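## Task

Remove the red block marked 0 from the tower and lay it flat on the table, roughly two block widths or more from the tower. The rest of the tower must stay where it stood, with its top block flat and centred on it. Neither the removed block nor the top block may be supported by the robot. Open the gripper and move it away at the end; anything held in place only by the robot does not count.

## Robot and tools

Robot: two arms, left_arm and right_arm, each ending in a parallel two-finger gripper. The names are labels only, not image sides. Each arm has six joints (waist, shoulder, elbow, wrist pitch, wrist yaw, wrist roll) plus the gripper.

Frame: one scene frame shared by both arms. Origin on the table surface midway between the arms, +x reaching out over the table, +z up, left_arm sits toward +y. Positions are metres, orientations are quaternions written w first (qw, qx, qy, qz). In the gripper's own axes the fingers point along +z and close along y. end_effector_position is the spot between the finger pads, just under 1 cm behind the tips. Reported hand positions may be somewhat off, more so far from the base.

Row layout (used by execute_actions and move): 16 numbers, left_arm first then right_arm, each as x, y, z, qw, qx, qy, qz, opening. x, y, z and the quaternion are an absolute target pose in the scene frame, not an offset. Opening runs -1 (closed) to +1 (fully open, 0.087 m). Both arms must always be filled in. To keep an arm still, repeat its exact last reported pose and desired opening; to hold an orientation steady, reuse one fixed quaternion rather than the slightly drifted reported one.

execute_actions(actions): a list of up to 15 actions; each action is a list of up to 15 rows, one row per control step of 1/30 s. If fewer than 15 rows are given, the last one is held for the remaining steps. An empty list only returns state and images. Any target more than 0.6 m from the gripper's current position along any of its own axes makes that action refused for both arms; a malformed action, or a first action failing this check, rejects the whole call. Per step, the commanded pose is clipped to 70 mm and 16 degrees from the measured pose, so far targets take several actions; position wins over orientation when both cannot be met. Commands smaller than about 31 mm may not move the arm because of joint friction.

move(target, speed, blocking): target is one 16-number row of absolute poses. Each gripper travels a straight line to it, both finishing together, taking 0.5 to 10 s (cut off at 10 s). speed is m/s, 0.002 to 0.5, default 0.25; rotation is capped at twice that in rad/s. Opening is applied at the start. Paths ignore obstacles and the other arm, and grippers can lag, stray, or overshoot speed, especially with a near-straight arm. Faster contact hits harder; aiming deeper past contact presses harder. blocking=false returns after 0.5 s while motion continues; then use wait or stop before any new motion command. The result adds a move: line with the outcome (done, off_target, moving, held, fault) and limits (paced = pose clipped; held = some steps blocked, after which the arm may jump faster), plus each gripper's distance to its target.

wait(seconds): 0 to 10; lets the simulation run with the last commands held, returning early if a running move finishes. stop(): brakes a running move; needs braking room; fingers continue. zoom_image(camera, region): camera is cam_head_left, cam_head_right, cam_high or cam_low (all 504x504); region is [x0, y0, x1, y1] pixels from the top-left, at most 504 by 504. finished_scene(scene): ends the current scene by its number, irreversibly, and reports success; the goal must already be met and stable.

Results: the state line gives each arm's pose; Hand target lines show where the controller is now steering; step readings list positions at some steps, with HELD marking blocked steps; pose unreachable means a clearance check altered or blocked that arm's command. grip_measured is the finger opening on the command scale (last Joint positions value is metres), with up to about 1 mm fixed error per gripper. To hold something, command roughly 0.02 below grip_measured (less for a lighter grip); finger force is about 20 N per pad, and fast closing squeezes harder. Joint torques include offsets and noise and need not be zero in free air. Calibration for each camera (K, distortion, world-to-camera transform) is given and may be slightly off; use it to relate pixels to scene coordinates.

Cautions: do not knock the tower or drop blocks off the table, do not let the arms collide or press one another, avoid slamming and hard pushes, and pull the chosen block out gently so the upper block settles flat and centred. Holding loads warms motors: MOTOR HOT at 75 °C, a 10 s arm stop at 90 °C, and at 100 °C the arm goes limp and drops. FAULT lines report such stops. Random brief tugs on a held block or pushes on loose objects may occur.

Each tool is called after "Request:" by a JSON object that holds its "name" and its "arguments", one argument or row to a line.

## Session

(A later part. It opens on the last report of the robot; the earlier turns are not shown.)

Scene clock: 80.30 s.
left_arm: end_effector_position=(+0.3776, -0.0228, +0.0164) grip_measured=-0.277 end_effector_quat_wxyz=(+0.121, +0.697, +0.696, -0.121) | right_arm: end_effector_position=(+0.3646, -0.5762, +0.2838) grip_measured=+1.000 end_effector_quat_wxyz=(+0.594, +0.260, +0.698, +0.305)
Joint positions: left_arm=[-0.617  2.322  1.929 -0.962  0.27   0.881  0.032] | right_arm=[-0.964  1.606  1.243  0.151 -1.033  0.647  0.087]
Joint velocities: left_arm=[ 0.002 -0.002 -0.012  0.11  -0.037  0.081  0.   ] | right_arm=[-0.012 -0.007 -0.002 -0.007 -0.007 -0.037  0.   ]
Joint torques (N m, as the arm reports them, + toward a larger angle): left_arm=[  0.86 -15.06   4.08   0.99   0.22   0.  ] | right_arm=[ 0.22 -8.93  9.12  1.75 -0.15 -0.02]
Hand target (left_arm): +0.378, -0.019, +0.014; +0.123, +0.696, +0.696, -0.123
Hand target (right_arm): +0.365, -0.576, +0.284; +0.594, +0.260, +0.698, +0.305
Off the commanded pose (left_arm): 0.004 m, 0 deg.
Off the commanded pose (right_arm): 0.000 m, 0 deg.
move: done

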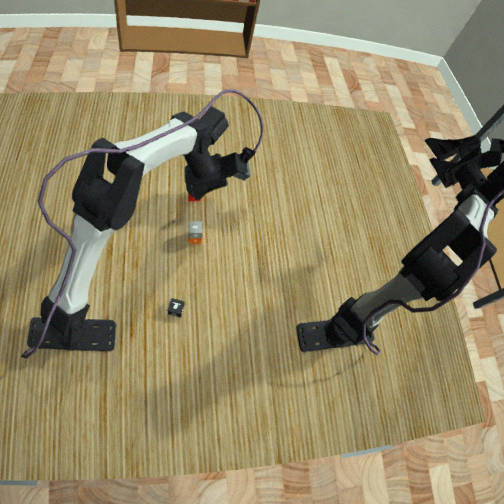

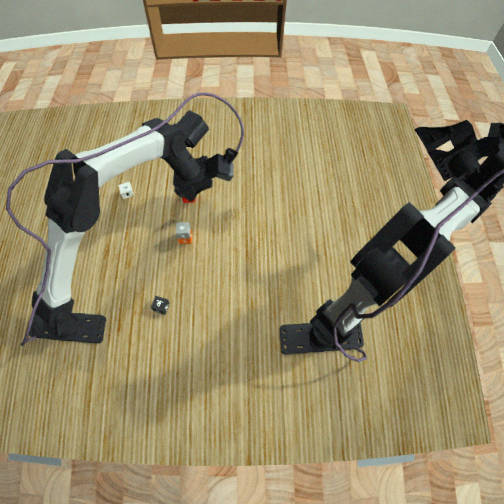

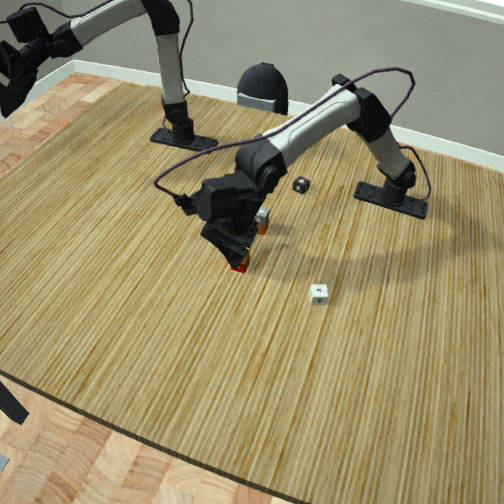

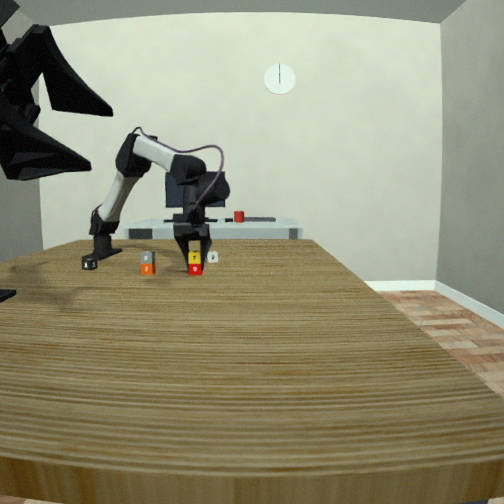

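Nearly on the table.

Request:
{"name": "move", "arguments": {
  "target": [0.378,-0.02,0.01,0.123,0.696,0.696,-0.123,-0.33,0.3646,-0.5762,0.2838,0.594,0.26,0.698,0.305,1],
  "speed": 0.02
}}

Request:
{"name": "move", "arguments": {
  "target": [0.378,-0.02,0.01,0.123,0.696,0.696,-0.123,0.1,0.3646,-0.5762,0.2838,0.594,0.26,0.698,0.305,1]
}}

Request:
{"name": "move", "arguments": {
  "target": [0.38,-0.025,0.058,0.123,0.696,0.696,-0.123,0.1,0.3646,-0.5762,0.2838,0.594,0.26,0.698,0.305,1],
  "speed": 0.06
}}

Request:
{"name": "zoom_image", "arguments": {
  "camera": "cam_low",
  "region": [110,170,250,310]
}}

Scene clock: 90.47 s.
left_arm: end_effector_position=(+0.3790, -0.0238, +0.0153) grip_measured=-0.277 end_effector_quat_wxyz=(+0.125, +0.697, +0.696, -0.121) | right_arm: end_effector_position=(+0.3646, -0.5762, +0.2838) grip_measured=+1.000 end_effector_quat_wxyz=(+0.594, +0.260, +0.698, +0.305)
Joint positions: left_arm=[-0.617  2.322  1.924 -0.949  0.27   0.881  0.032] | right_arm=[-0.964  1.606  1.243  0.151 -1.033  0.647  0.087]
Joint velocities: left_arm=[-0.007  0.002 -0.002  0.051  0.022 -0.007 -0.   ] | right_arm=[-0.002 -0.007 -0.002 -0.007 -0.022  0.037  0.   ]
Joint torques (N m, as the arm reports them, + toward a larger angle): left_arm=[  0.63 -14.76   3.77   1.04   0.22  -0.05] | right_arm=[ 0.19 -8.87  9.2   1.75 -0.15 -0.02]
Hand target (left_arm): +0.378, -0.020, +0.010; +0.123, +0.696, +0.696, -0.123
Hand target (right_arm): +0.365, -0.576, +0.284; +0.594, +0.260, +0.698, +0.305
Off the commanded pose (left_arm): 0.007 m, 0 deg.
Off the commanded pose (right_arm): 0.000 m, 0 deg.
move: done

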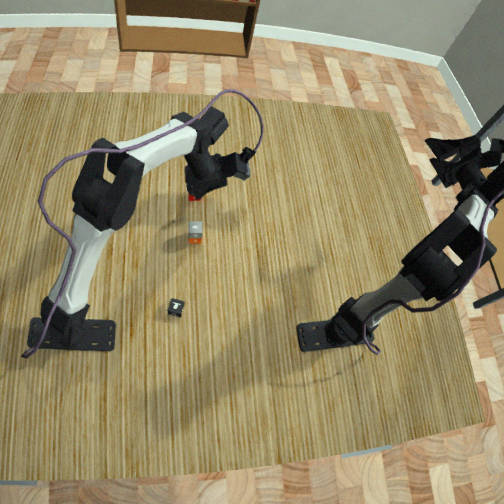

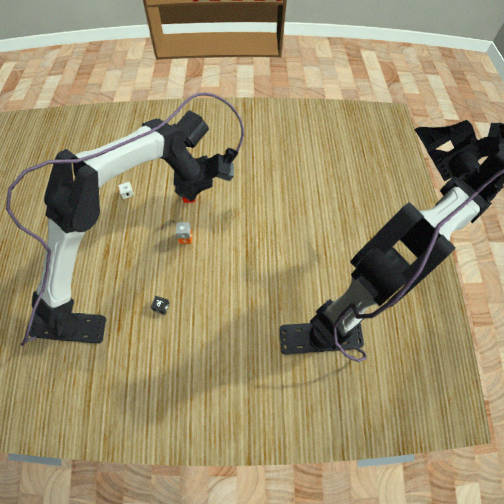

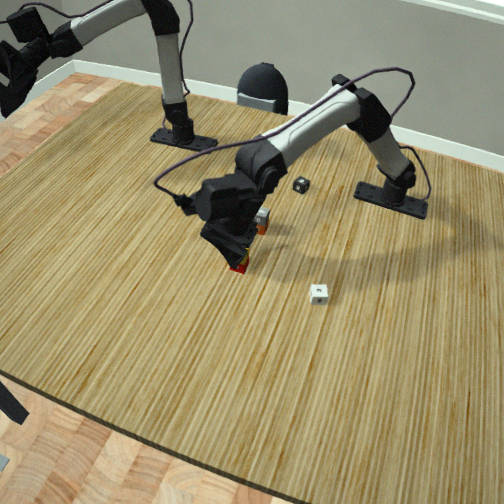

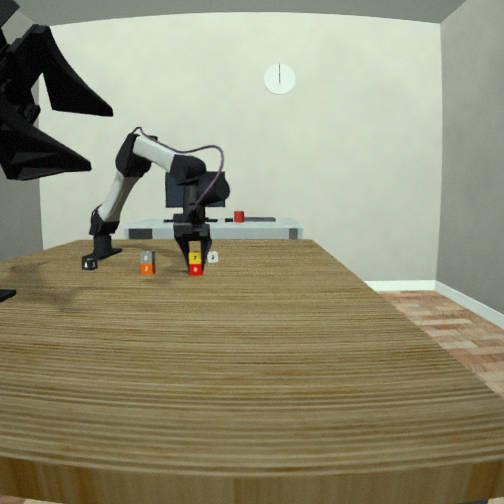

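Scene clock: 91.17 s.
left_arm: end_effector_position=(+0.3795, -0.0243, +0.0154) grip_measured=+0.100 end_effector_quat_wxyz=(+0.126, +0.697, +0.695, -0.121) | right_arm: end_effector_position=(+0.3646, -0.5762, +0.2838) grip_measured=+1.000 end_effector_quat_wxyz=(+0.594, +0.260, +0.698, +0.305)
Joint positions: left_arm=[-0.617  2.322  1.924 -0.946  0.27   0.881  0.048] | right_arm=[-0.964  1.606  1.243  0.151 -1.033  0.647  0.087]
Joint velocities: left_arm=[ 0.002 -0.012 -0.017 -0.051 -0.022 -0.022 -0.001] | right_arm=[ 0.007  0.007 -0.007 -0.022 -0.007 -0.037  0.   ]
Joint torques (N m, as the arm reports them, + toward a larger angle): left_arm=[  0.63 -14.73   3.81   0.99   0.21  -0.03] | right_arm=[ 0.24 -8.92  9.16  1.76 -0.15 -0.03]
Hand target (left_arm): +0.378, -0.020, +0.010; +0.123, +0.696, +0.696, -0.123
Hand target (right_arm): +0.365, -0.576, +0.284; +0.594, +0.260, +0.698, +0.305
Off the commanded pose (left_arm): 0.007 m, 0 deg.
Off the commanded pose (right_arm): 0.000 m, 0 deg.
move: done

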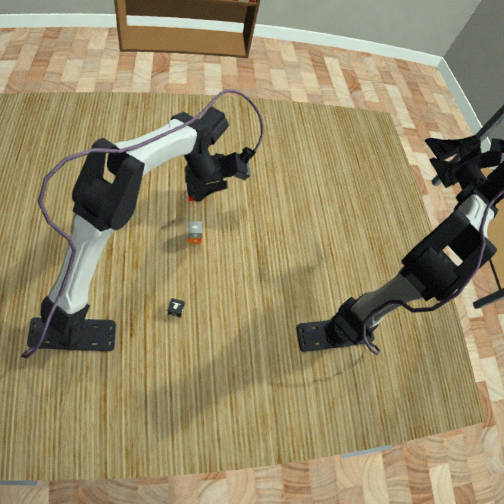

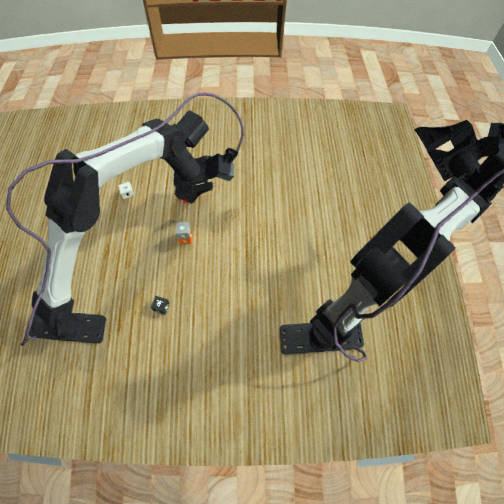

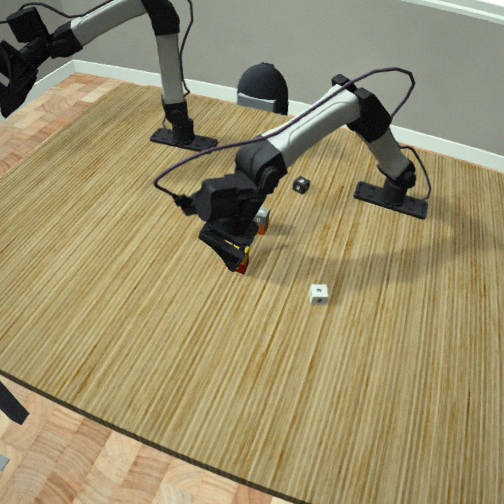

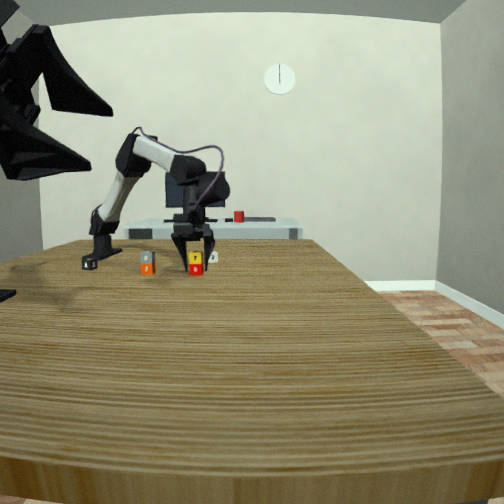

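Scene clock: 92.43 s.
left_arm: end_effector_position=(+0.3779, -0.0230, +0.0508) grip_measured=+0.100 end_effector_quat_wxyz=(+0.116, +0.697, +0.697, -0.122) | right_arm: end_effector_position=(+0.3646, -0.5762, +0.2838) grip_measured=+1.000 end_effector_quat_wxyz=(+0.594, +0.260, +0.698, +0.305)
Joint positions: left_arm=[-0.617  2.322  2.068 -1.11   0.27   0.881  0.048] | right_arm=[-0.964  1.606  1.243  0.151 -1.033  0.647  0.087]
Joint velocities: left_arm=[-0.007 -0.017 -0.027 -0.022 -0.022 -0.051  0.   ] | right_arm=[-0.017 -0.017  0.007 -0.066  0.051  0.022  0.   ]
Joint torques (N m, as the arm reports them, + toward a larger angle): left_arm=[  0.16 -14.21   8.11   0.68   0.2   -0.09] | right_arm=[ 0.21 -8.94  9.17  1.76 -0.16 -0.03]
Hand target (left_arm): +0.381, -0.026, +0.058; +0.123, +0.696, +0.696, -0.123
Hand target (right_arm): +0.365, -0.576, +0.284; +0.594, +0.260, +0.698, +0.305
Off the commanded pose (left_arm): 0.008 m, 1 deg.
Off the commanded pose (right_arm): 0.000 m, 0 deg.
move: done

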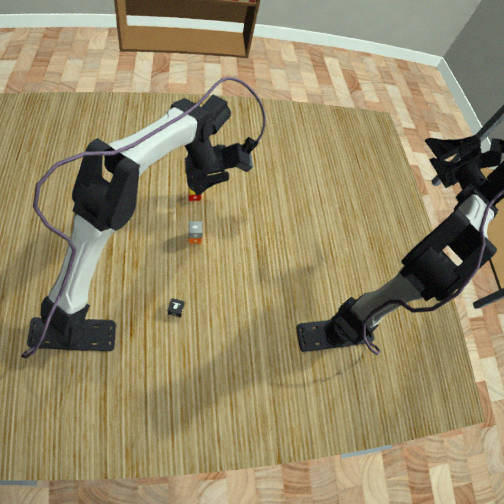

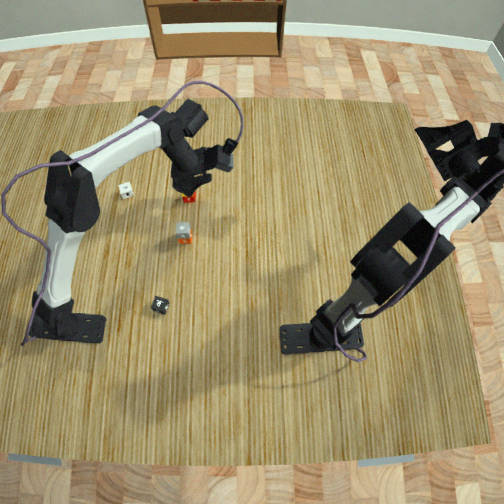

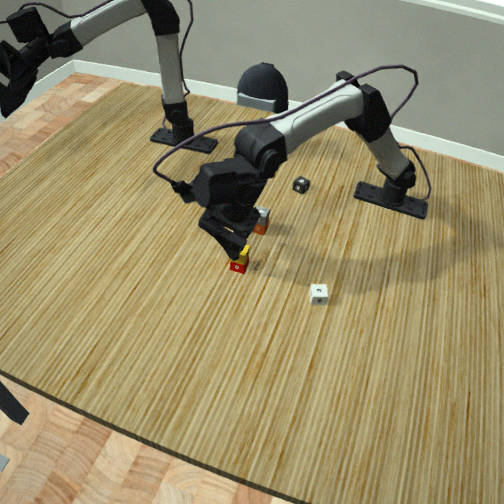

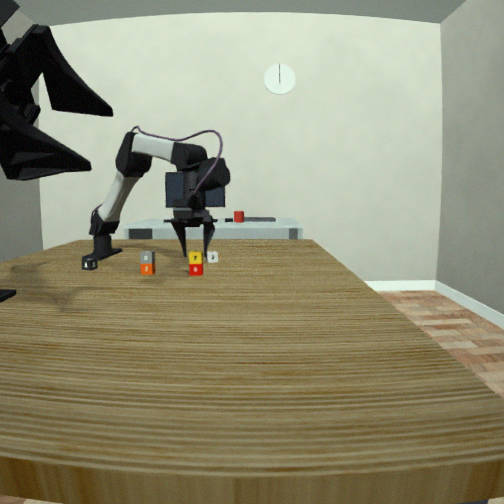

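Region (110, 170, 250, 310) of cam_low's 504x504 image, scaled by 3.600, with more detail than that image has.

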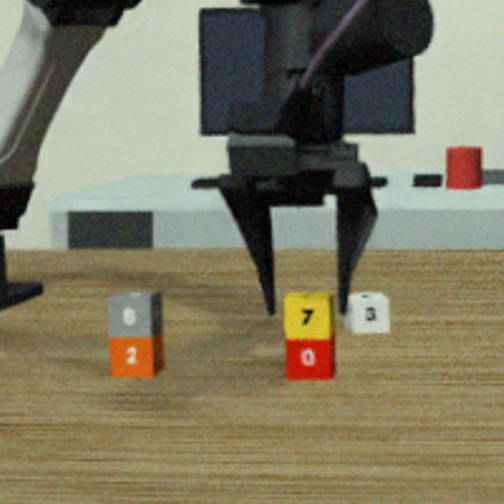

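Request:
{"name": "move", "arguments": {
  "target": [0.38,-0.025,0.055,0.123,0.696,0.696,-0.123,-0.33,0.3646,-0.5762,0.2838,0.594,0.26,0.698,0.305,1]
}}

Request:
{"name": "move", "arguments": {
  "target": [0.37,-0.022,0.12,0.123,0.696,0.696,-0.123,-0.33,0.3646,-0.5762,0.2838,0.594,0.26,0.698,0.305,1],
  "speed": 0.1
}}

Request:
{"name": "move", "arguments": {
  "target": [0.249,-0.019,0.115,0.123,0.696,0.696,-0.123,-0.33,0.3646,-0.5762,0.2838,0.594,0.26,0.698,0.305,1],
  "speed": 0.12
}}

Request:
{"name": "move", "arguments": {
  "target": [0.249,-0.019,0.083,0.123,0.696,0.696,-0.123,-0.33,0.3646,-0.5762,0.2838,0.594,0.26,0.698,0.305,1],
  "speed": 0.04
}}

Request:
{"name": "zoom_image", "arguments": {
  "camera": "cam_low",
  "region": [100,200,200,300]
}}

Request:
{"name": "zoom_image", "arguments": {
  "camera": "cam_high",
  "region": [210,160,310,260]
}}

Scene clock: 105.27 s.
left_arm: end_effector_position=(+0.3776, -0.0228, +0.0508) grip_measured=-0.278 end_effector_quat_wxyz=(+0.115, +0.697, +0.697, -0.122) | right_arm: end_effector_position=(+0.3646, -0.5762, +0.2838) grip_measured=+1.000 end_effector_quat_wxyz=(+0.594, +0.260, +0.698, +0.305)
Joint positions: left_arm=[-0.617  2.322  2.068 -1.112  0.27   0.881  0.032] | right_arm=[-0.964  1.606  1.243  0.151 -1.033  0.647  0.087]
Joint velocities: left_arm=[-0.007 -0.002 -0.002  0.007  0.095 -0.007 -0.001] | right_arm=[-0.007  0.012  0.002  0.022 -0.051  0.007  0.   ]
Joint torques (N m, as the arm reports them, + toward a larger angle): left_arm=[  0.12 -14.59   6.71   0.84   0.2   -0.08] | right_arm=[ 0.23 -8.99  9.19  1.76 -0.15 -0.03]
Hand target (left_arm): +0.380, -0.025, +0.055; +0.123, +0.696, +0.696, -0.123
Hand target (right_arm): +0.365, -0.576, +0.284; +0.594, +0.260, +0.698, +0.305
Off the commanded pose (left_arm): 0.005 m, 1 deg.
Off the commanded pose (right_arm): 0.000 m, 0 deg.
move: done

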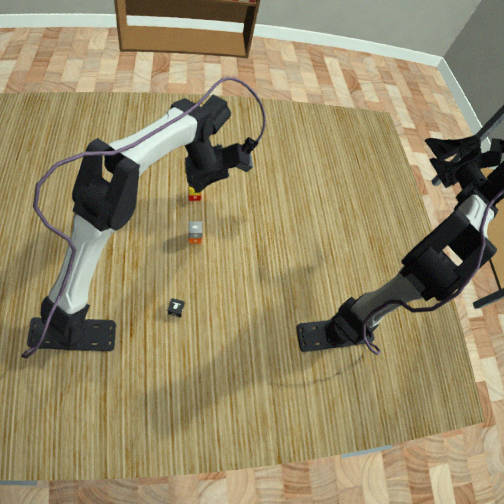

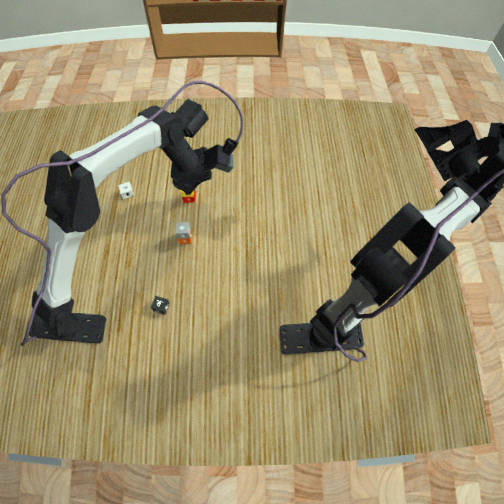

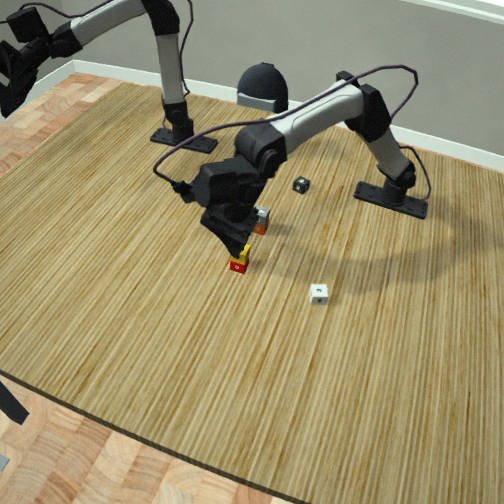

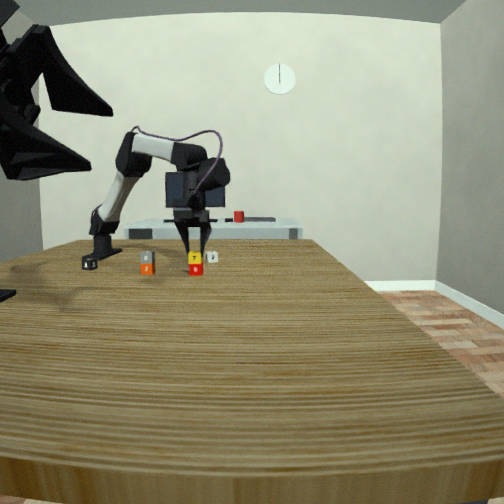

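Scene clock: 106.60 s.
left_arm: end_effector_position=(+0.3719, -0.0184, +0.1101) grip_measured=-0.278 end_effector_quat_wxyz=(+0.113, +0.696, +0.698, -0.123) | right_arm: end_effector_position=(+0.3646, -0.5762, +0.2838) grip_measured=+1.000 end_effector_quat_wxyz=(+0.594, +0.260, +0.698, +0.305)
Joint positions: left_arm=[-0.617  2.322  2.305 -1.352  0.27   0.879  0.032] | right_arm=[-0.964  1.606  1.243  0.151 -1.033  0.647  0.087]
Joint velocities: left_arm=[ 0.002  0.022 -0.032 -0.007 -0.007  0.037  0.   ] | right_arm=[-0.002 -0.027 -0.007 -0.037 -0.022 -0.037  0.   ]
Joint torques (N m, as the arm reports them, + toward a larger angle): left_arm=[ -0.53 -14.57   7.92   0.66   0.19  -0.15] | right_arm=[ 0.23 -8.96  9.17  1.76 -0.15 -0.03]
Hand target (left_arm): +0.371, -0.023, +0.120; +0.123, +0.696, +0.696, -0.123
Hand target (right_arm): +0.365, -0.576, +0.284; +0.594, +0.260, +0.698, +0.305
Off the commanded pose (left_arm): 0.011 m, 1 deg.
Off the commanded pose (right_arm): 0.000 m, 0 deg.
move: off_target (left_arm)

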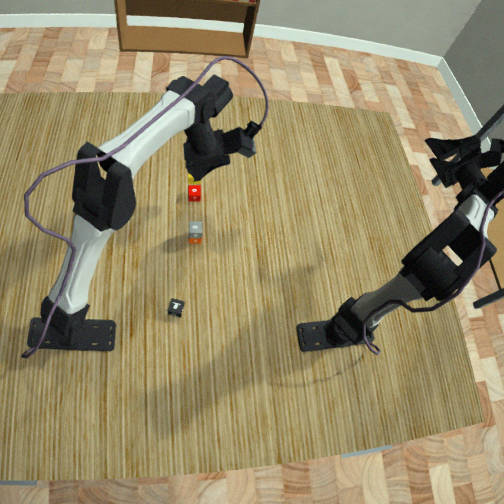

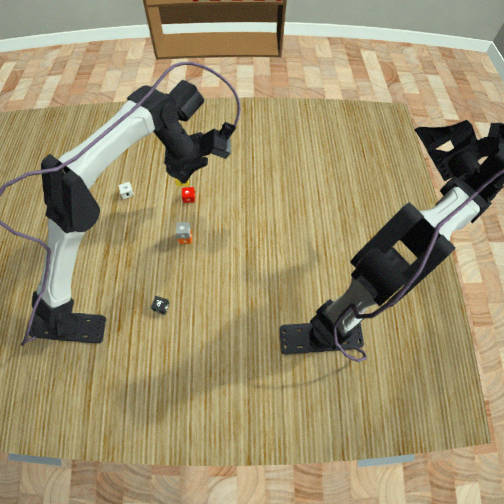

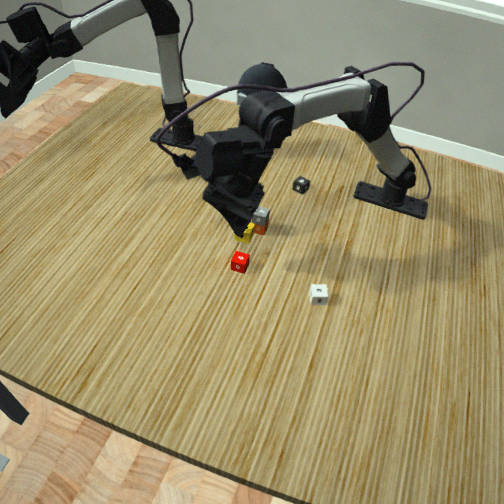

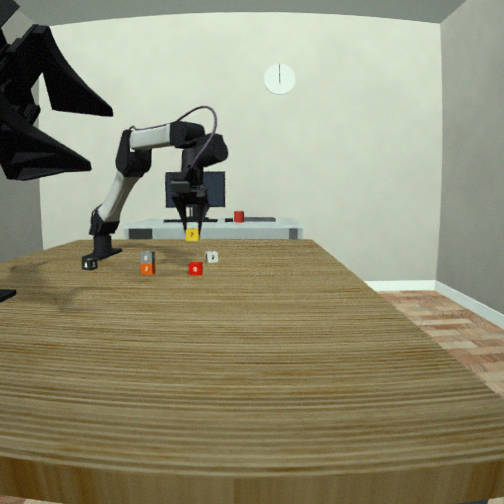

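Scene clock: 108.10 s.
left_arm: end_effector_position=(+0.2507, -0.0154, +0.1144) grip_measured=-0.278 end_effector_quat_wxyz=(+0.114, +0.698, +0.696, -0.122) | right_arm: end_effector_position=(+0.3646, -0.5762, +0.2838) grip_measured=+1.000 end_effector_quat_wxyz=(+0.594, +0.260, +0.698, +0.305)
Joint positions: left_arm=[-0.814  1.878  1.639 -1.081  0.225  0.686  0.032] | right_arm=[-0.964  1.606  1.243  0.151 -1.033  0.647  0.087]
Joint velocities: left_arm=[-0.002  0.002  0.012 -0.007 -0.007  0.007 -0.001] | right_arm=[-0.007  0.002  0.007  0.095  0.081  0.007  0.   ]
Joint torques (N m, as the arm reports them, + toward a larger angle): left_arm=[ -0.64 -11.87   4.53   1.09   0.13  -0.18] | right_arm=[ 0.23 -8.9   9.12  1.75 -0.15 -0.03]
Hand target (left_arm): +0.249, -0.016, +0.115; +0.121, +0.697, +0.696, -0.121
Hand target (right_arm): +0.365, -0.576, +0.284; +0.594, +0.260, +0.698, +0.305
Off the commanded pose (left_arm): 0.004 m, 1 deg.
Off the commanded pose (right_arm): 0.000 m, 0 deg.
move: done

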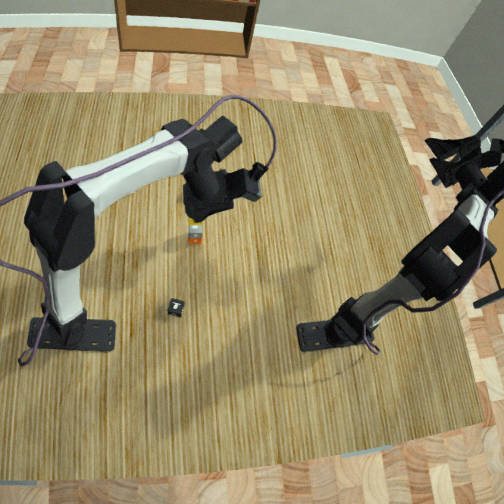

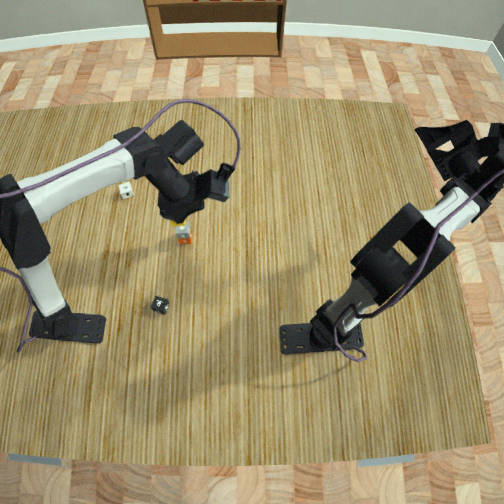

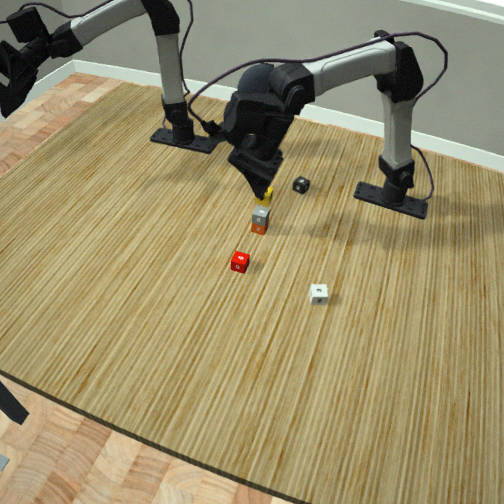

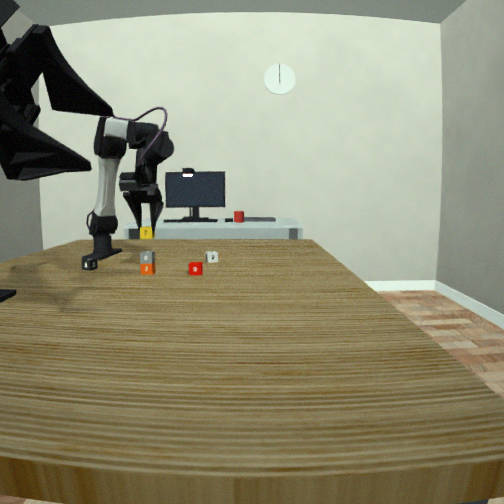

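Scene clock: 109.37 s.
left_arm: end_effector_position=(+0.2518, -0.0170, +0.0856) grip_measured=-0.278 end_effector_quat_wxyz=(+0.121, +0.696, +0.697, -0.123) | right_arm: end_effector_position=(+0.3646, -0.5762, +0.2838) grip_measured=+1.000 end_effector_quat_wxyz=(+0.594, +0.260, +0.698, +0.305)
Joint positions: left_arm=[-0.814  1.878  1.522 -0.95   0.225  0.68   0.032] | right_arm=[-0.964  1.606  1.243  0.151 -1.033  0.647  0.087]
Joint velocities: left_arm=[ 0.002 -0.012  0.022 -0.022 -0.051  0.007 -0.001] | right_arm=[ 0.002  0.007 -0.002  0.022  0.007  0.022  0.   ]
Joint torques (N m, as the arm reports them, + toward a larger angle): left_arm=[ -0.68 -11.02   4.68   1.11   0.12  -0.15] | right_arm=[ 0.26 -8.95  9.17  1.76 -0.15 -0.01]
Hand target (left_arm): +0.248, -0.018, +0.083; +0.123, +0.696, +0.696, -0.123
Hand target (right_arm): +0.365, -0.576, +0.284; +0.594, +0.260, +0.698, +0.305
Off the commanded pose (left_arm): 0.004 m, 0 deg.
Off the commanded pose (right_arm): 0.000 m, 0 deg.
move: done

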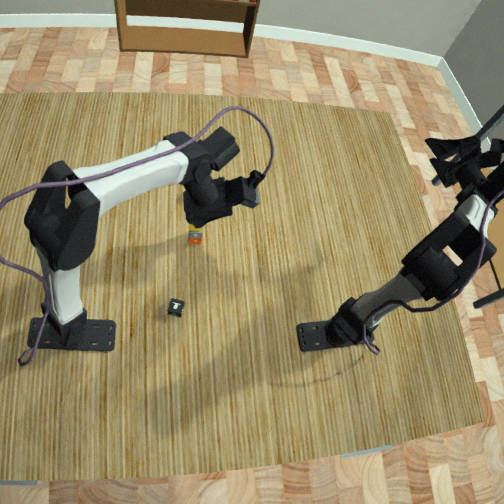

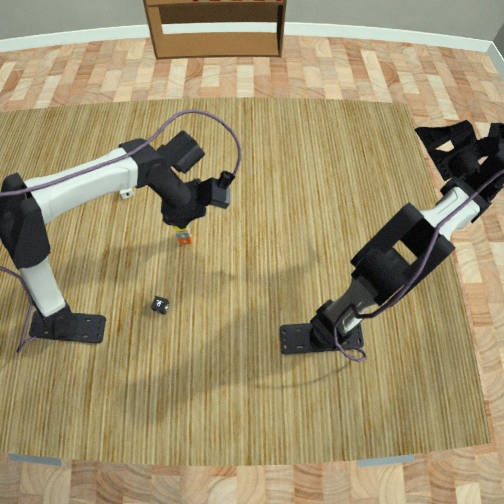

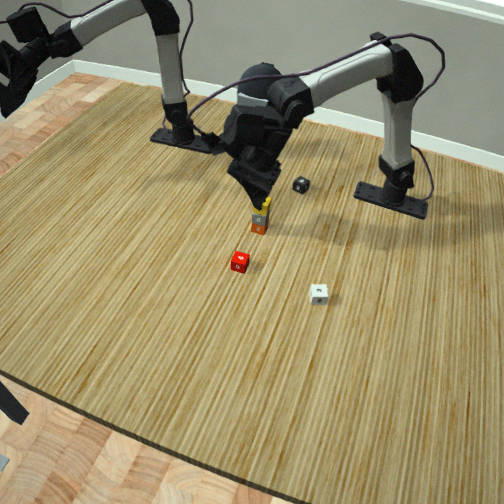

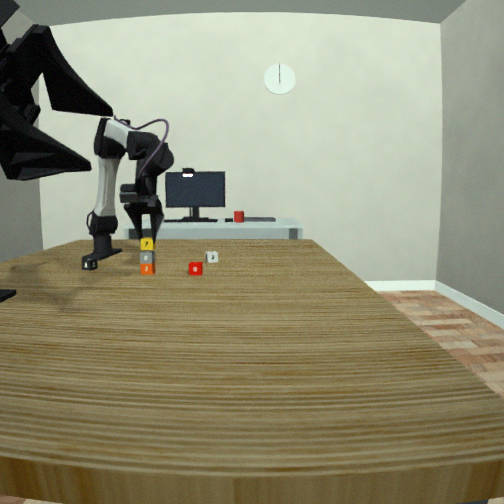

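Region (100, 200, 200, 300) of cam_low's 504x504 image, scaled by 5.040, with more detail than that image has.

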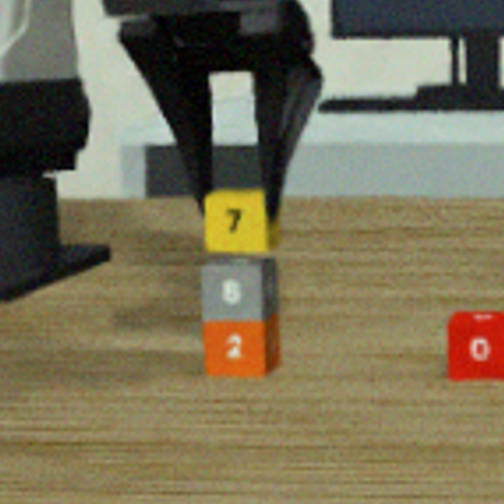

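Region (210, 160, 310, 260) of cam_high's 504x504 image, scaled by 5.040, with more detail than that image has.

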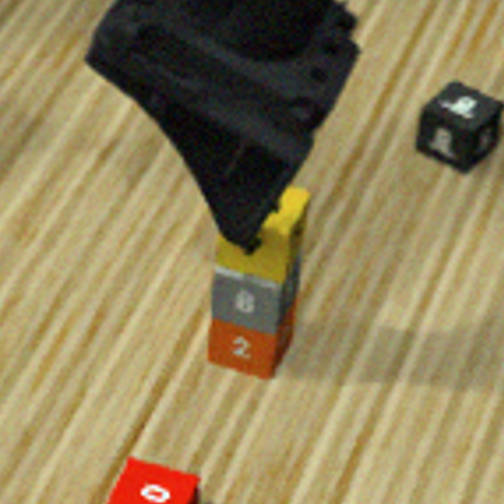

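Shift ~3 mm in -x, -y, then lower.

Request:
{"name": "move", "arguments": {
  "target": [0.244,-0.022,0.083,0.123,0.696,0.696,-0.123,-0.33,0.3646,-0.5762,0.2838,0.594,0.26,0.698,0.305,1],
  "speed": 0.02
}}

Request:
{"name": "move", "arguments": {
  "target": [0.244,-0.022,0.073,0.123,0.696,0.696,-0.123,-0.33,0.3646,-0.5762,0.2838,0.594,0.26,0.698,0.305,1],
  "speed": 0.02
}}

Request:
{"name": "zoom_image", "arguments": {
  "camera": "cam_low",
  "region": [100,200,200,300]
}}

Request:
{"name": "zoom_image", "arguments": {
  "camera": "cam_high",
  "region": [210,160,310,260]
}}

Scene clock: 118.40 s.
left_arm: end_effector_position=(+0.2481, -0.0210, +0.0857) grip_measured=-0.278 end_effector_quat_wxyz=(+0.122, +0.696, +0.697, -0.124) | right_arm: end_effector_position=(+0.3646, -0.5762, +0.2838) grip_measured=+1.000 end_effector_quat_wxyz=(+0.594, +0.260, +0.698, +0.305)
Joint positions: left_arm=[-0.828  1.878  1.522 -0.945  0.224  0.666  0.032] | right_arm=[-0.964  1.606  1.243  0.151 -1.033  0.647  0.087]
Joint velocities: left_arm=[ 0.002  0.012 -0.007 -0.051 -0.007 -0.037  0.001] | right_arm=[-0.012  0.017 -0.002  0.081  0.066  0.037  0.   ]
Joint torques (N m, as the arm reports them, + toward a larger angle): left_arm=[ -0.88 -11.17   4.46   1.13   0.1   -0.16] | right_arm=[ 0.22 -8.89  9.17  1.76 -0.16 -0.04]
Hand target (left_arm): +0.244, -0.022, +0.083; +0.123, +0.696, +0.696, -0.123
Hand target (right_arm): +0.365, -0.576, +0.284; +0.594, +0.260, +0.698, +0.305
Off the commanded pose (left_arm): 0.005 m, 0 deg.
Off the commanded pose (right_arm): 0.000 m, 0 deg.
move: done

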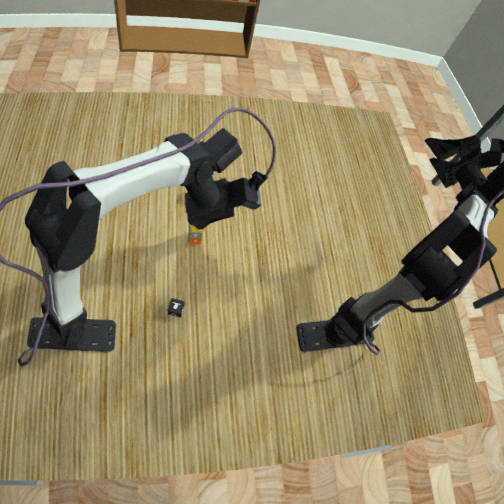

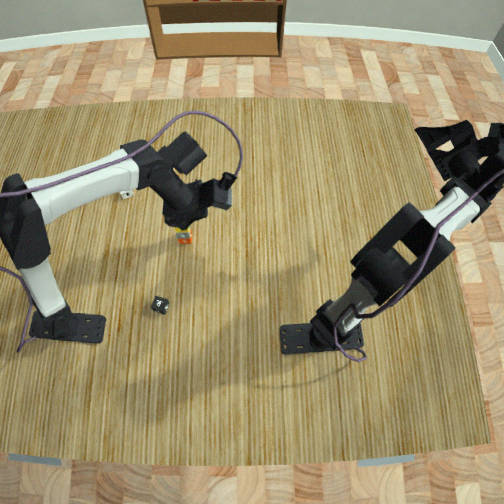

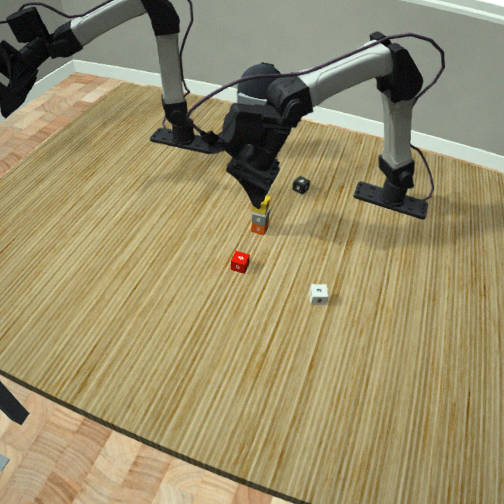

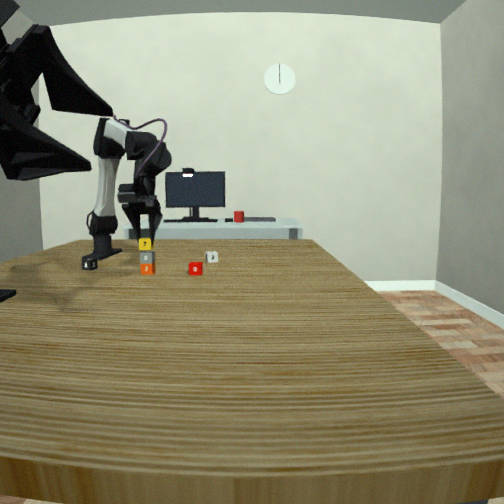

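Scene clock: 119.30 s.
left_arm: end_effector_position=(+0.2475, -0.0202, +0.0787) grip_measured=-0.278 end_effector_quat_wxyz=(+0.122, +0.695, +0.698, -0.124) | right_arm: end_effector_position=(+0.3646, -0.5762, +0.2838) grip_measured=+1.000 end_effector_quat_wxyz=(+0.594, +0.260, +0.698, +0.305)
Joint positions: left_arm=[-0.828  1.878  1.495 -0.917  0.223  0.664  0.032] | right_arm=[-0.964  1.606  1.243  0.151 -1.033  0.647  0.087]
Joint velocities: left_arm=[-0.002  0.002  0.017 -0.037 -0.022 -0.022 -0.001] | right_arm=[ 0.002 -0.007 -0.007 -0.007 -0.007  0.007  0.   ]
Joint torques (N m, as the arm reports them, + toward a larger angle): left_arm=[ -0.97 -10.8    4.03   1.23   0.13  -0.13] | right_arm=[ 0.25 -8.96  9.12  1.76 -0.16 -0.04]
Hand target (left_arm): +0.244, -0.022, +0.073; +0.123, +0.696, +0.696, -0.123
Hand target (right_arm): +0.365, -0.576, +0.284; +0.594, +0.260, +0.698, +0.305
Off the commanded pose (left_arm): 0.007 m, 0 deg.
Off the commanded pose (right_arm): 0.000 m, 0 deg.
move: done

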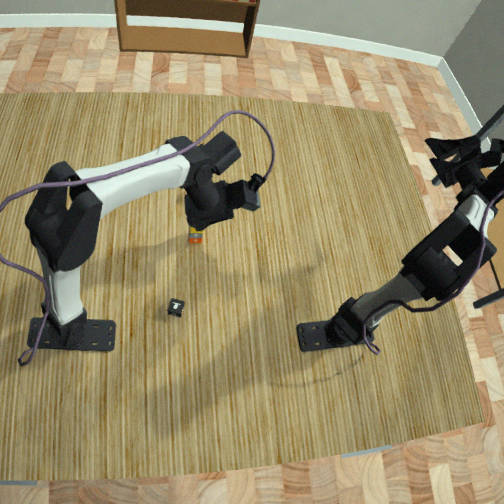

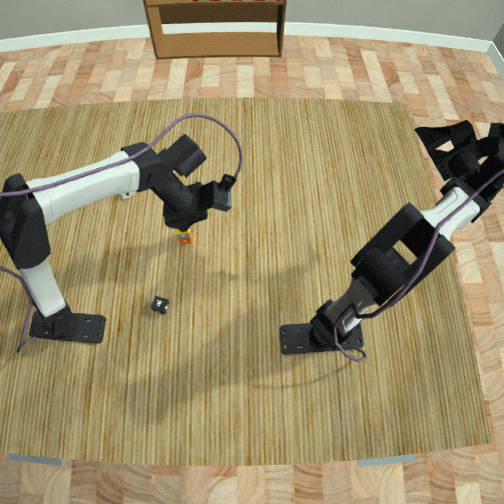

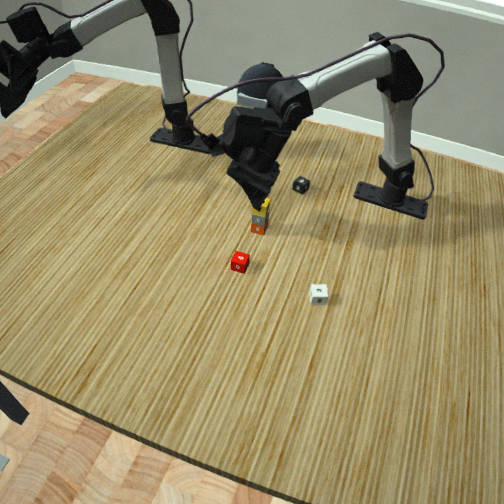

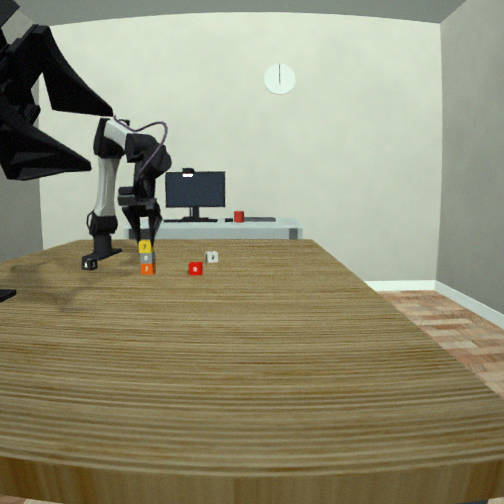

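Region (100, 200, 200, 300) of cam_low's 504x504 image, scaled by 5.040, with more detail than that image has.

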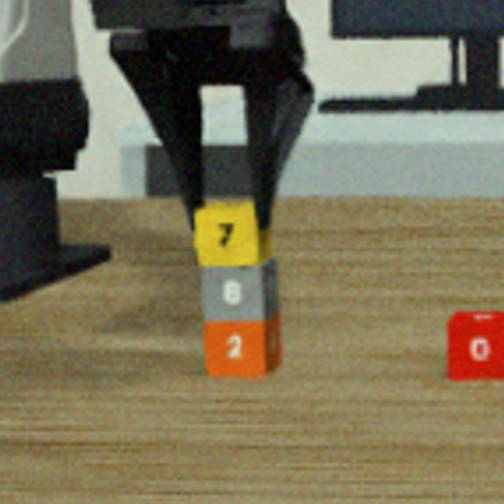

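Region (210, 160, 310, 260) of cam_high's 504x504 image, scaled by 5.040, with more detail than that image has.

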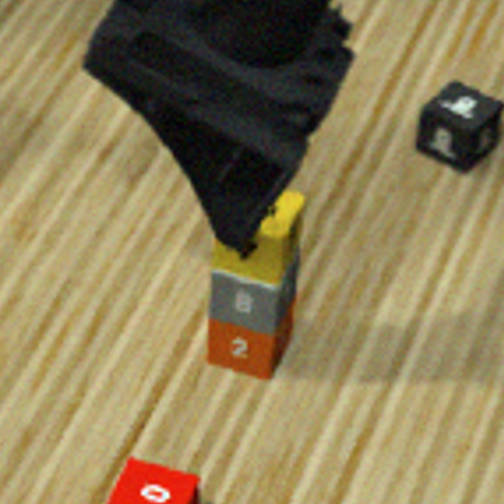

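Within ~2 mm. Release.

Request:
{"name": "move", "arguments": {
  "target": [0.247,-0.02,0.079,0.123,0.696,0.696,-0.123,0.5,0.3646,-0.5762,0.2838,0.594,0.26,0.698,0.305,1]
}}

Request:
{"name": "move", "arguments": {
  "target": [0.247,0.02,0.18,0.123,0.696,0.696,-0.123,0.5,0.3646,-0.5762,0.2838,0.594,0.26,0.698,0.305,1],
  "speed": 0.15
}}

Request:
{"name": "finished_scene", "arguments": {
  "scene": 1
}}

Scene clock: 132.47 s.
left_arm: end_effector_position=(+0.2475, -0.0202, +0.0787) grip_measured=+0.500 end_effector_quat_wxyz=(+0.122, +0.694, +0.698, -0.124) | right_arm: end_effector_position=(+0.3646, -0.5762, +0.2838) grip_measured=+1.000 end_effector_quat_wxyz=(+0.594, +0.260, +0.698, +0.305)
Joint positions: left_arm=[-0.828  1.878  1.495 -0.917  0.223  0.663  0.066] | right_arm=[-0.964  1.606  1.243  0.151 -1.033  0.647  0.087]
Joint velocities: left_arm=[-0.002 -0.007 -0.012  0.066 -0.081  0.007  0.   ] | right_arm=[-0.017  0.002 -0.002 -0.022  0.022  0.022  0.   ]
Joint torques (N m, as the arm reports them, + toward a larger angle): left_arm=[ -0.05 -10.88   5.79   0.97   0.13  -0.03] | right_arm=[ 0.24 -8.89  9.17  1.76 -0.15 -0.03]
Hand target (left_arm): +0.247, -0.020, +0.079; +0.123, +0.696, +0.696, -0.123
Hand target (right_arm): +0.365, -0.576, +0.284; +0.594, +0.260, +0.698, +0.305
Off the commanded pose (left_arm): 0.001 m, 0 deg.
Off the commanded pose (right_arm): 0.000 m, 0 deg.
move: done

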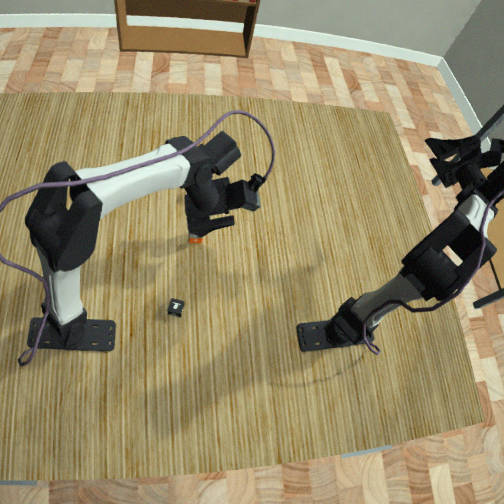

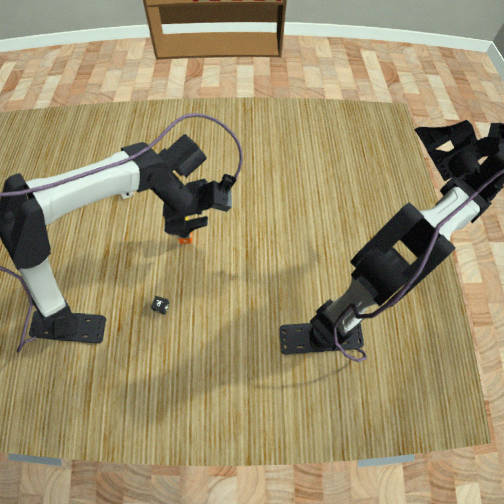

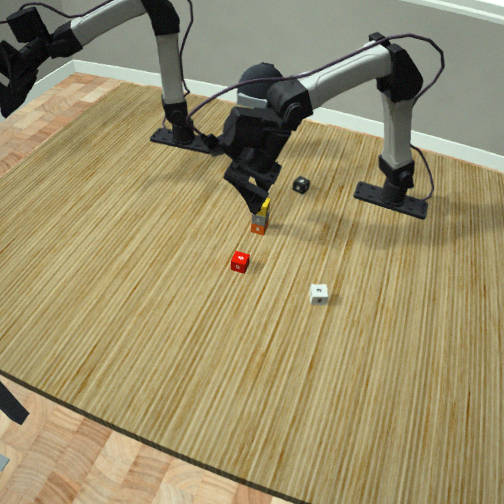

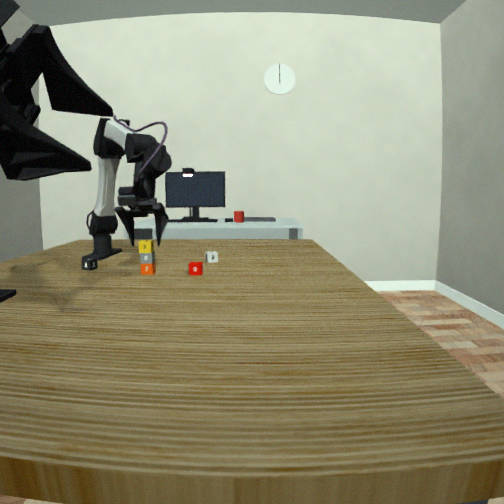

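Scene clock: 133.83 s.
left_arm: end_effector_position=(+0.2454, +0.0176, +0.1701) grip_measured=+0.500 end_effector_quat_wxyz=(+0.111, +0.697, +0.698, -0.120) | right_arm: end_effector_position=(+0.3646, -0.5762, +0.2838) grip_measured=+1.000 end_effector_quat_wxyz=(+0.594, +0.260, +0.698, +0.305)
Joint positions: left_arm=[-0.764  1.798  1.761 -1.301  0.234  0.734  0.066] | right_arm=[-0.964  1.606  1.243  0.151 -1.033  0.647  0.087]
Joint velocities: left_arm=[ 0.002 -0.002  0.012 -0.022 -0.051  0.037 -0.001] | right_arm=[-0.007 -0.012 -0.007 -0.066 -0.007  0.022  0.   ]
Joint torques (N m, as the arm reports them, + toward a larger angle): left_arm=[  1.04 -10.26   7.89   0.8    0.22   0.  ] | right_arm=[ 0.2  -8.95  9.21  1.77 -0.15 -0.03]
Hand target (left_arm): +0.249, +0.018, +0.180; +0.124, +0.696, +0.696, -0.124
Hand target (right_arm): +0.365, -0.576, +0.284; +0.594, +0.260, +0.698, +0.305
Off the commanded pose (left_arm): 0.010 m, 1 deg.
Off the commanded pose (right_arm): 0.000 m, 0 deg.
move: done

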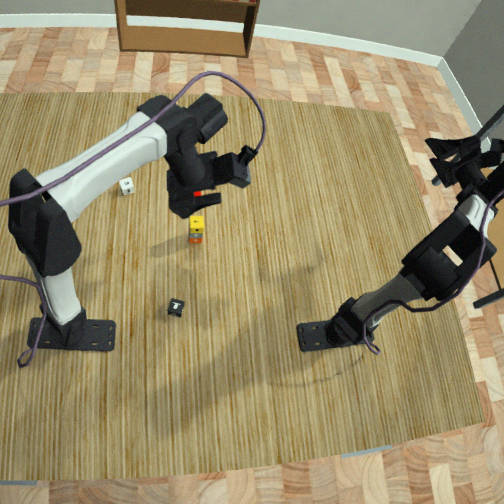

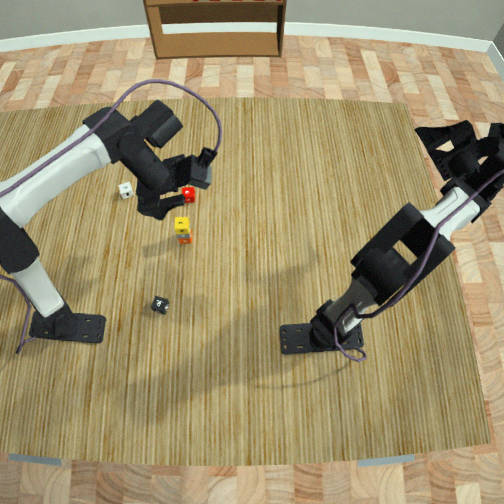

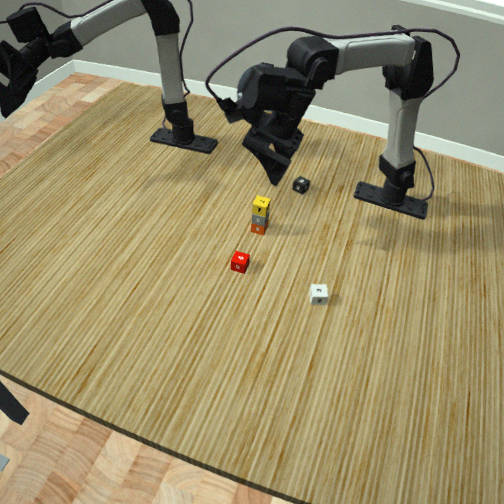

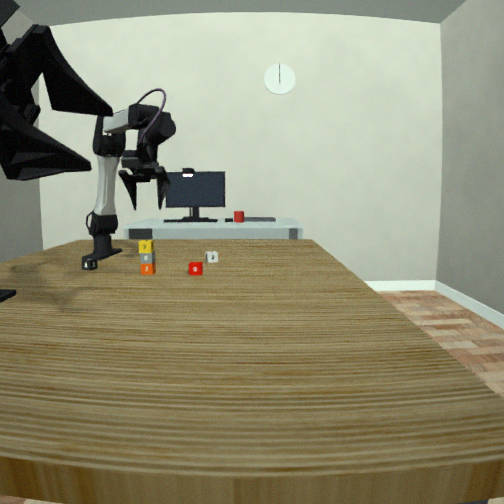

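The scene is finished: the task was done.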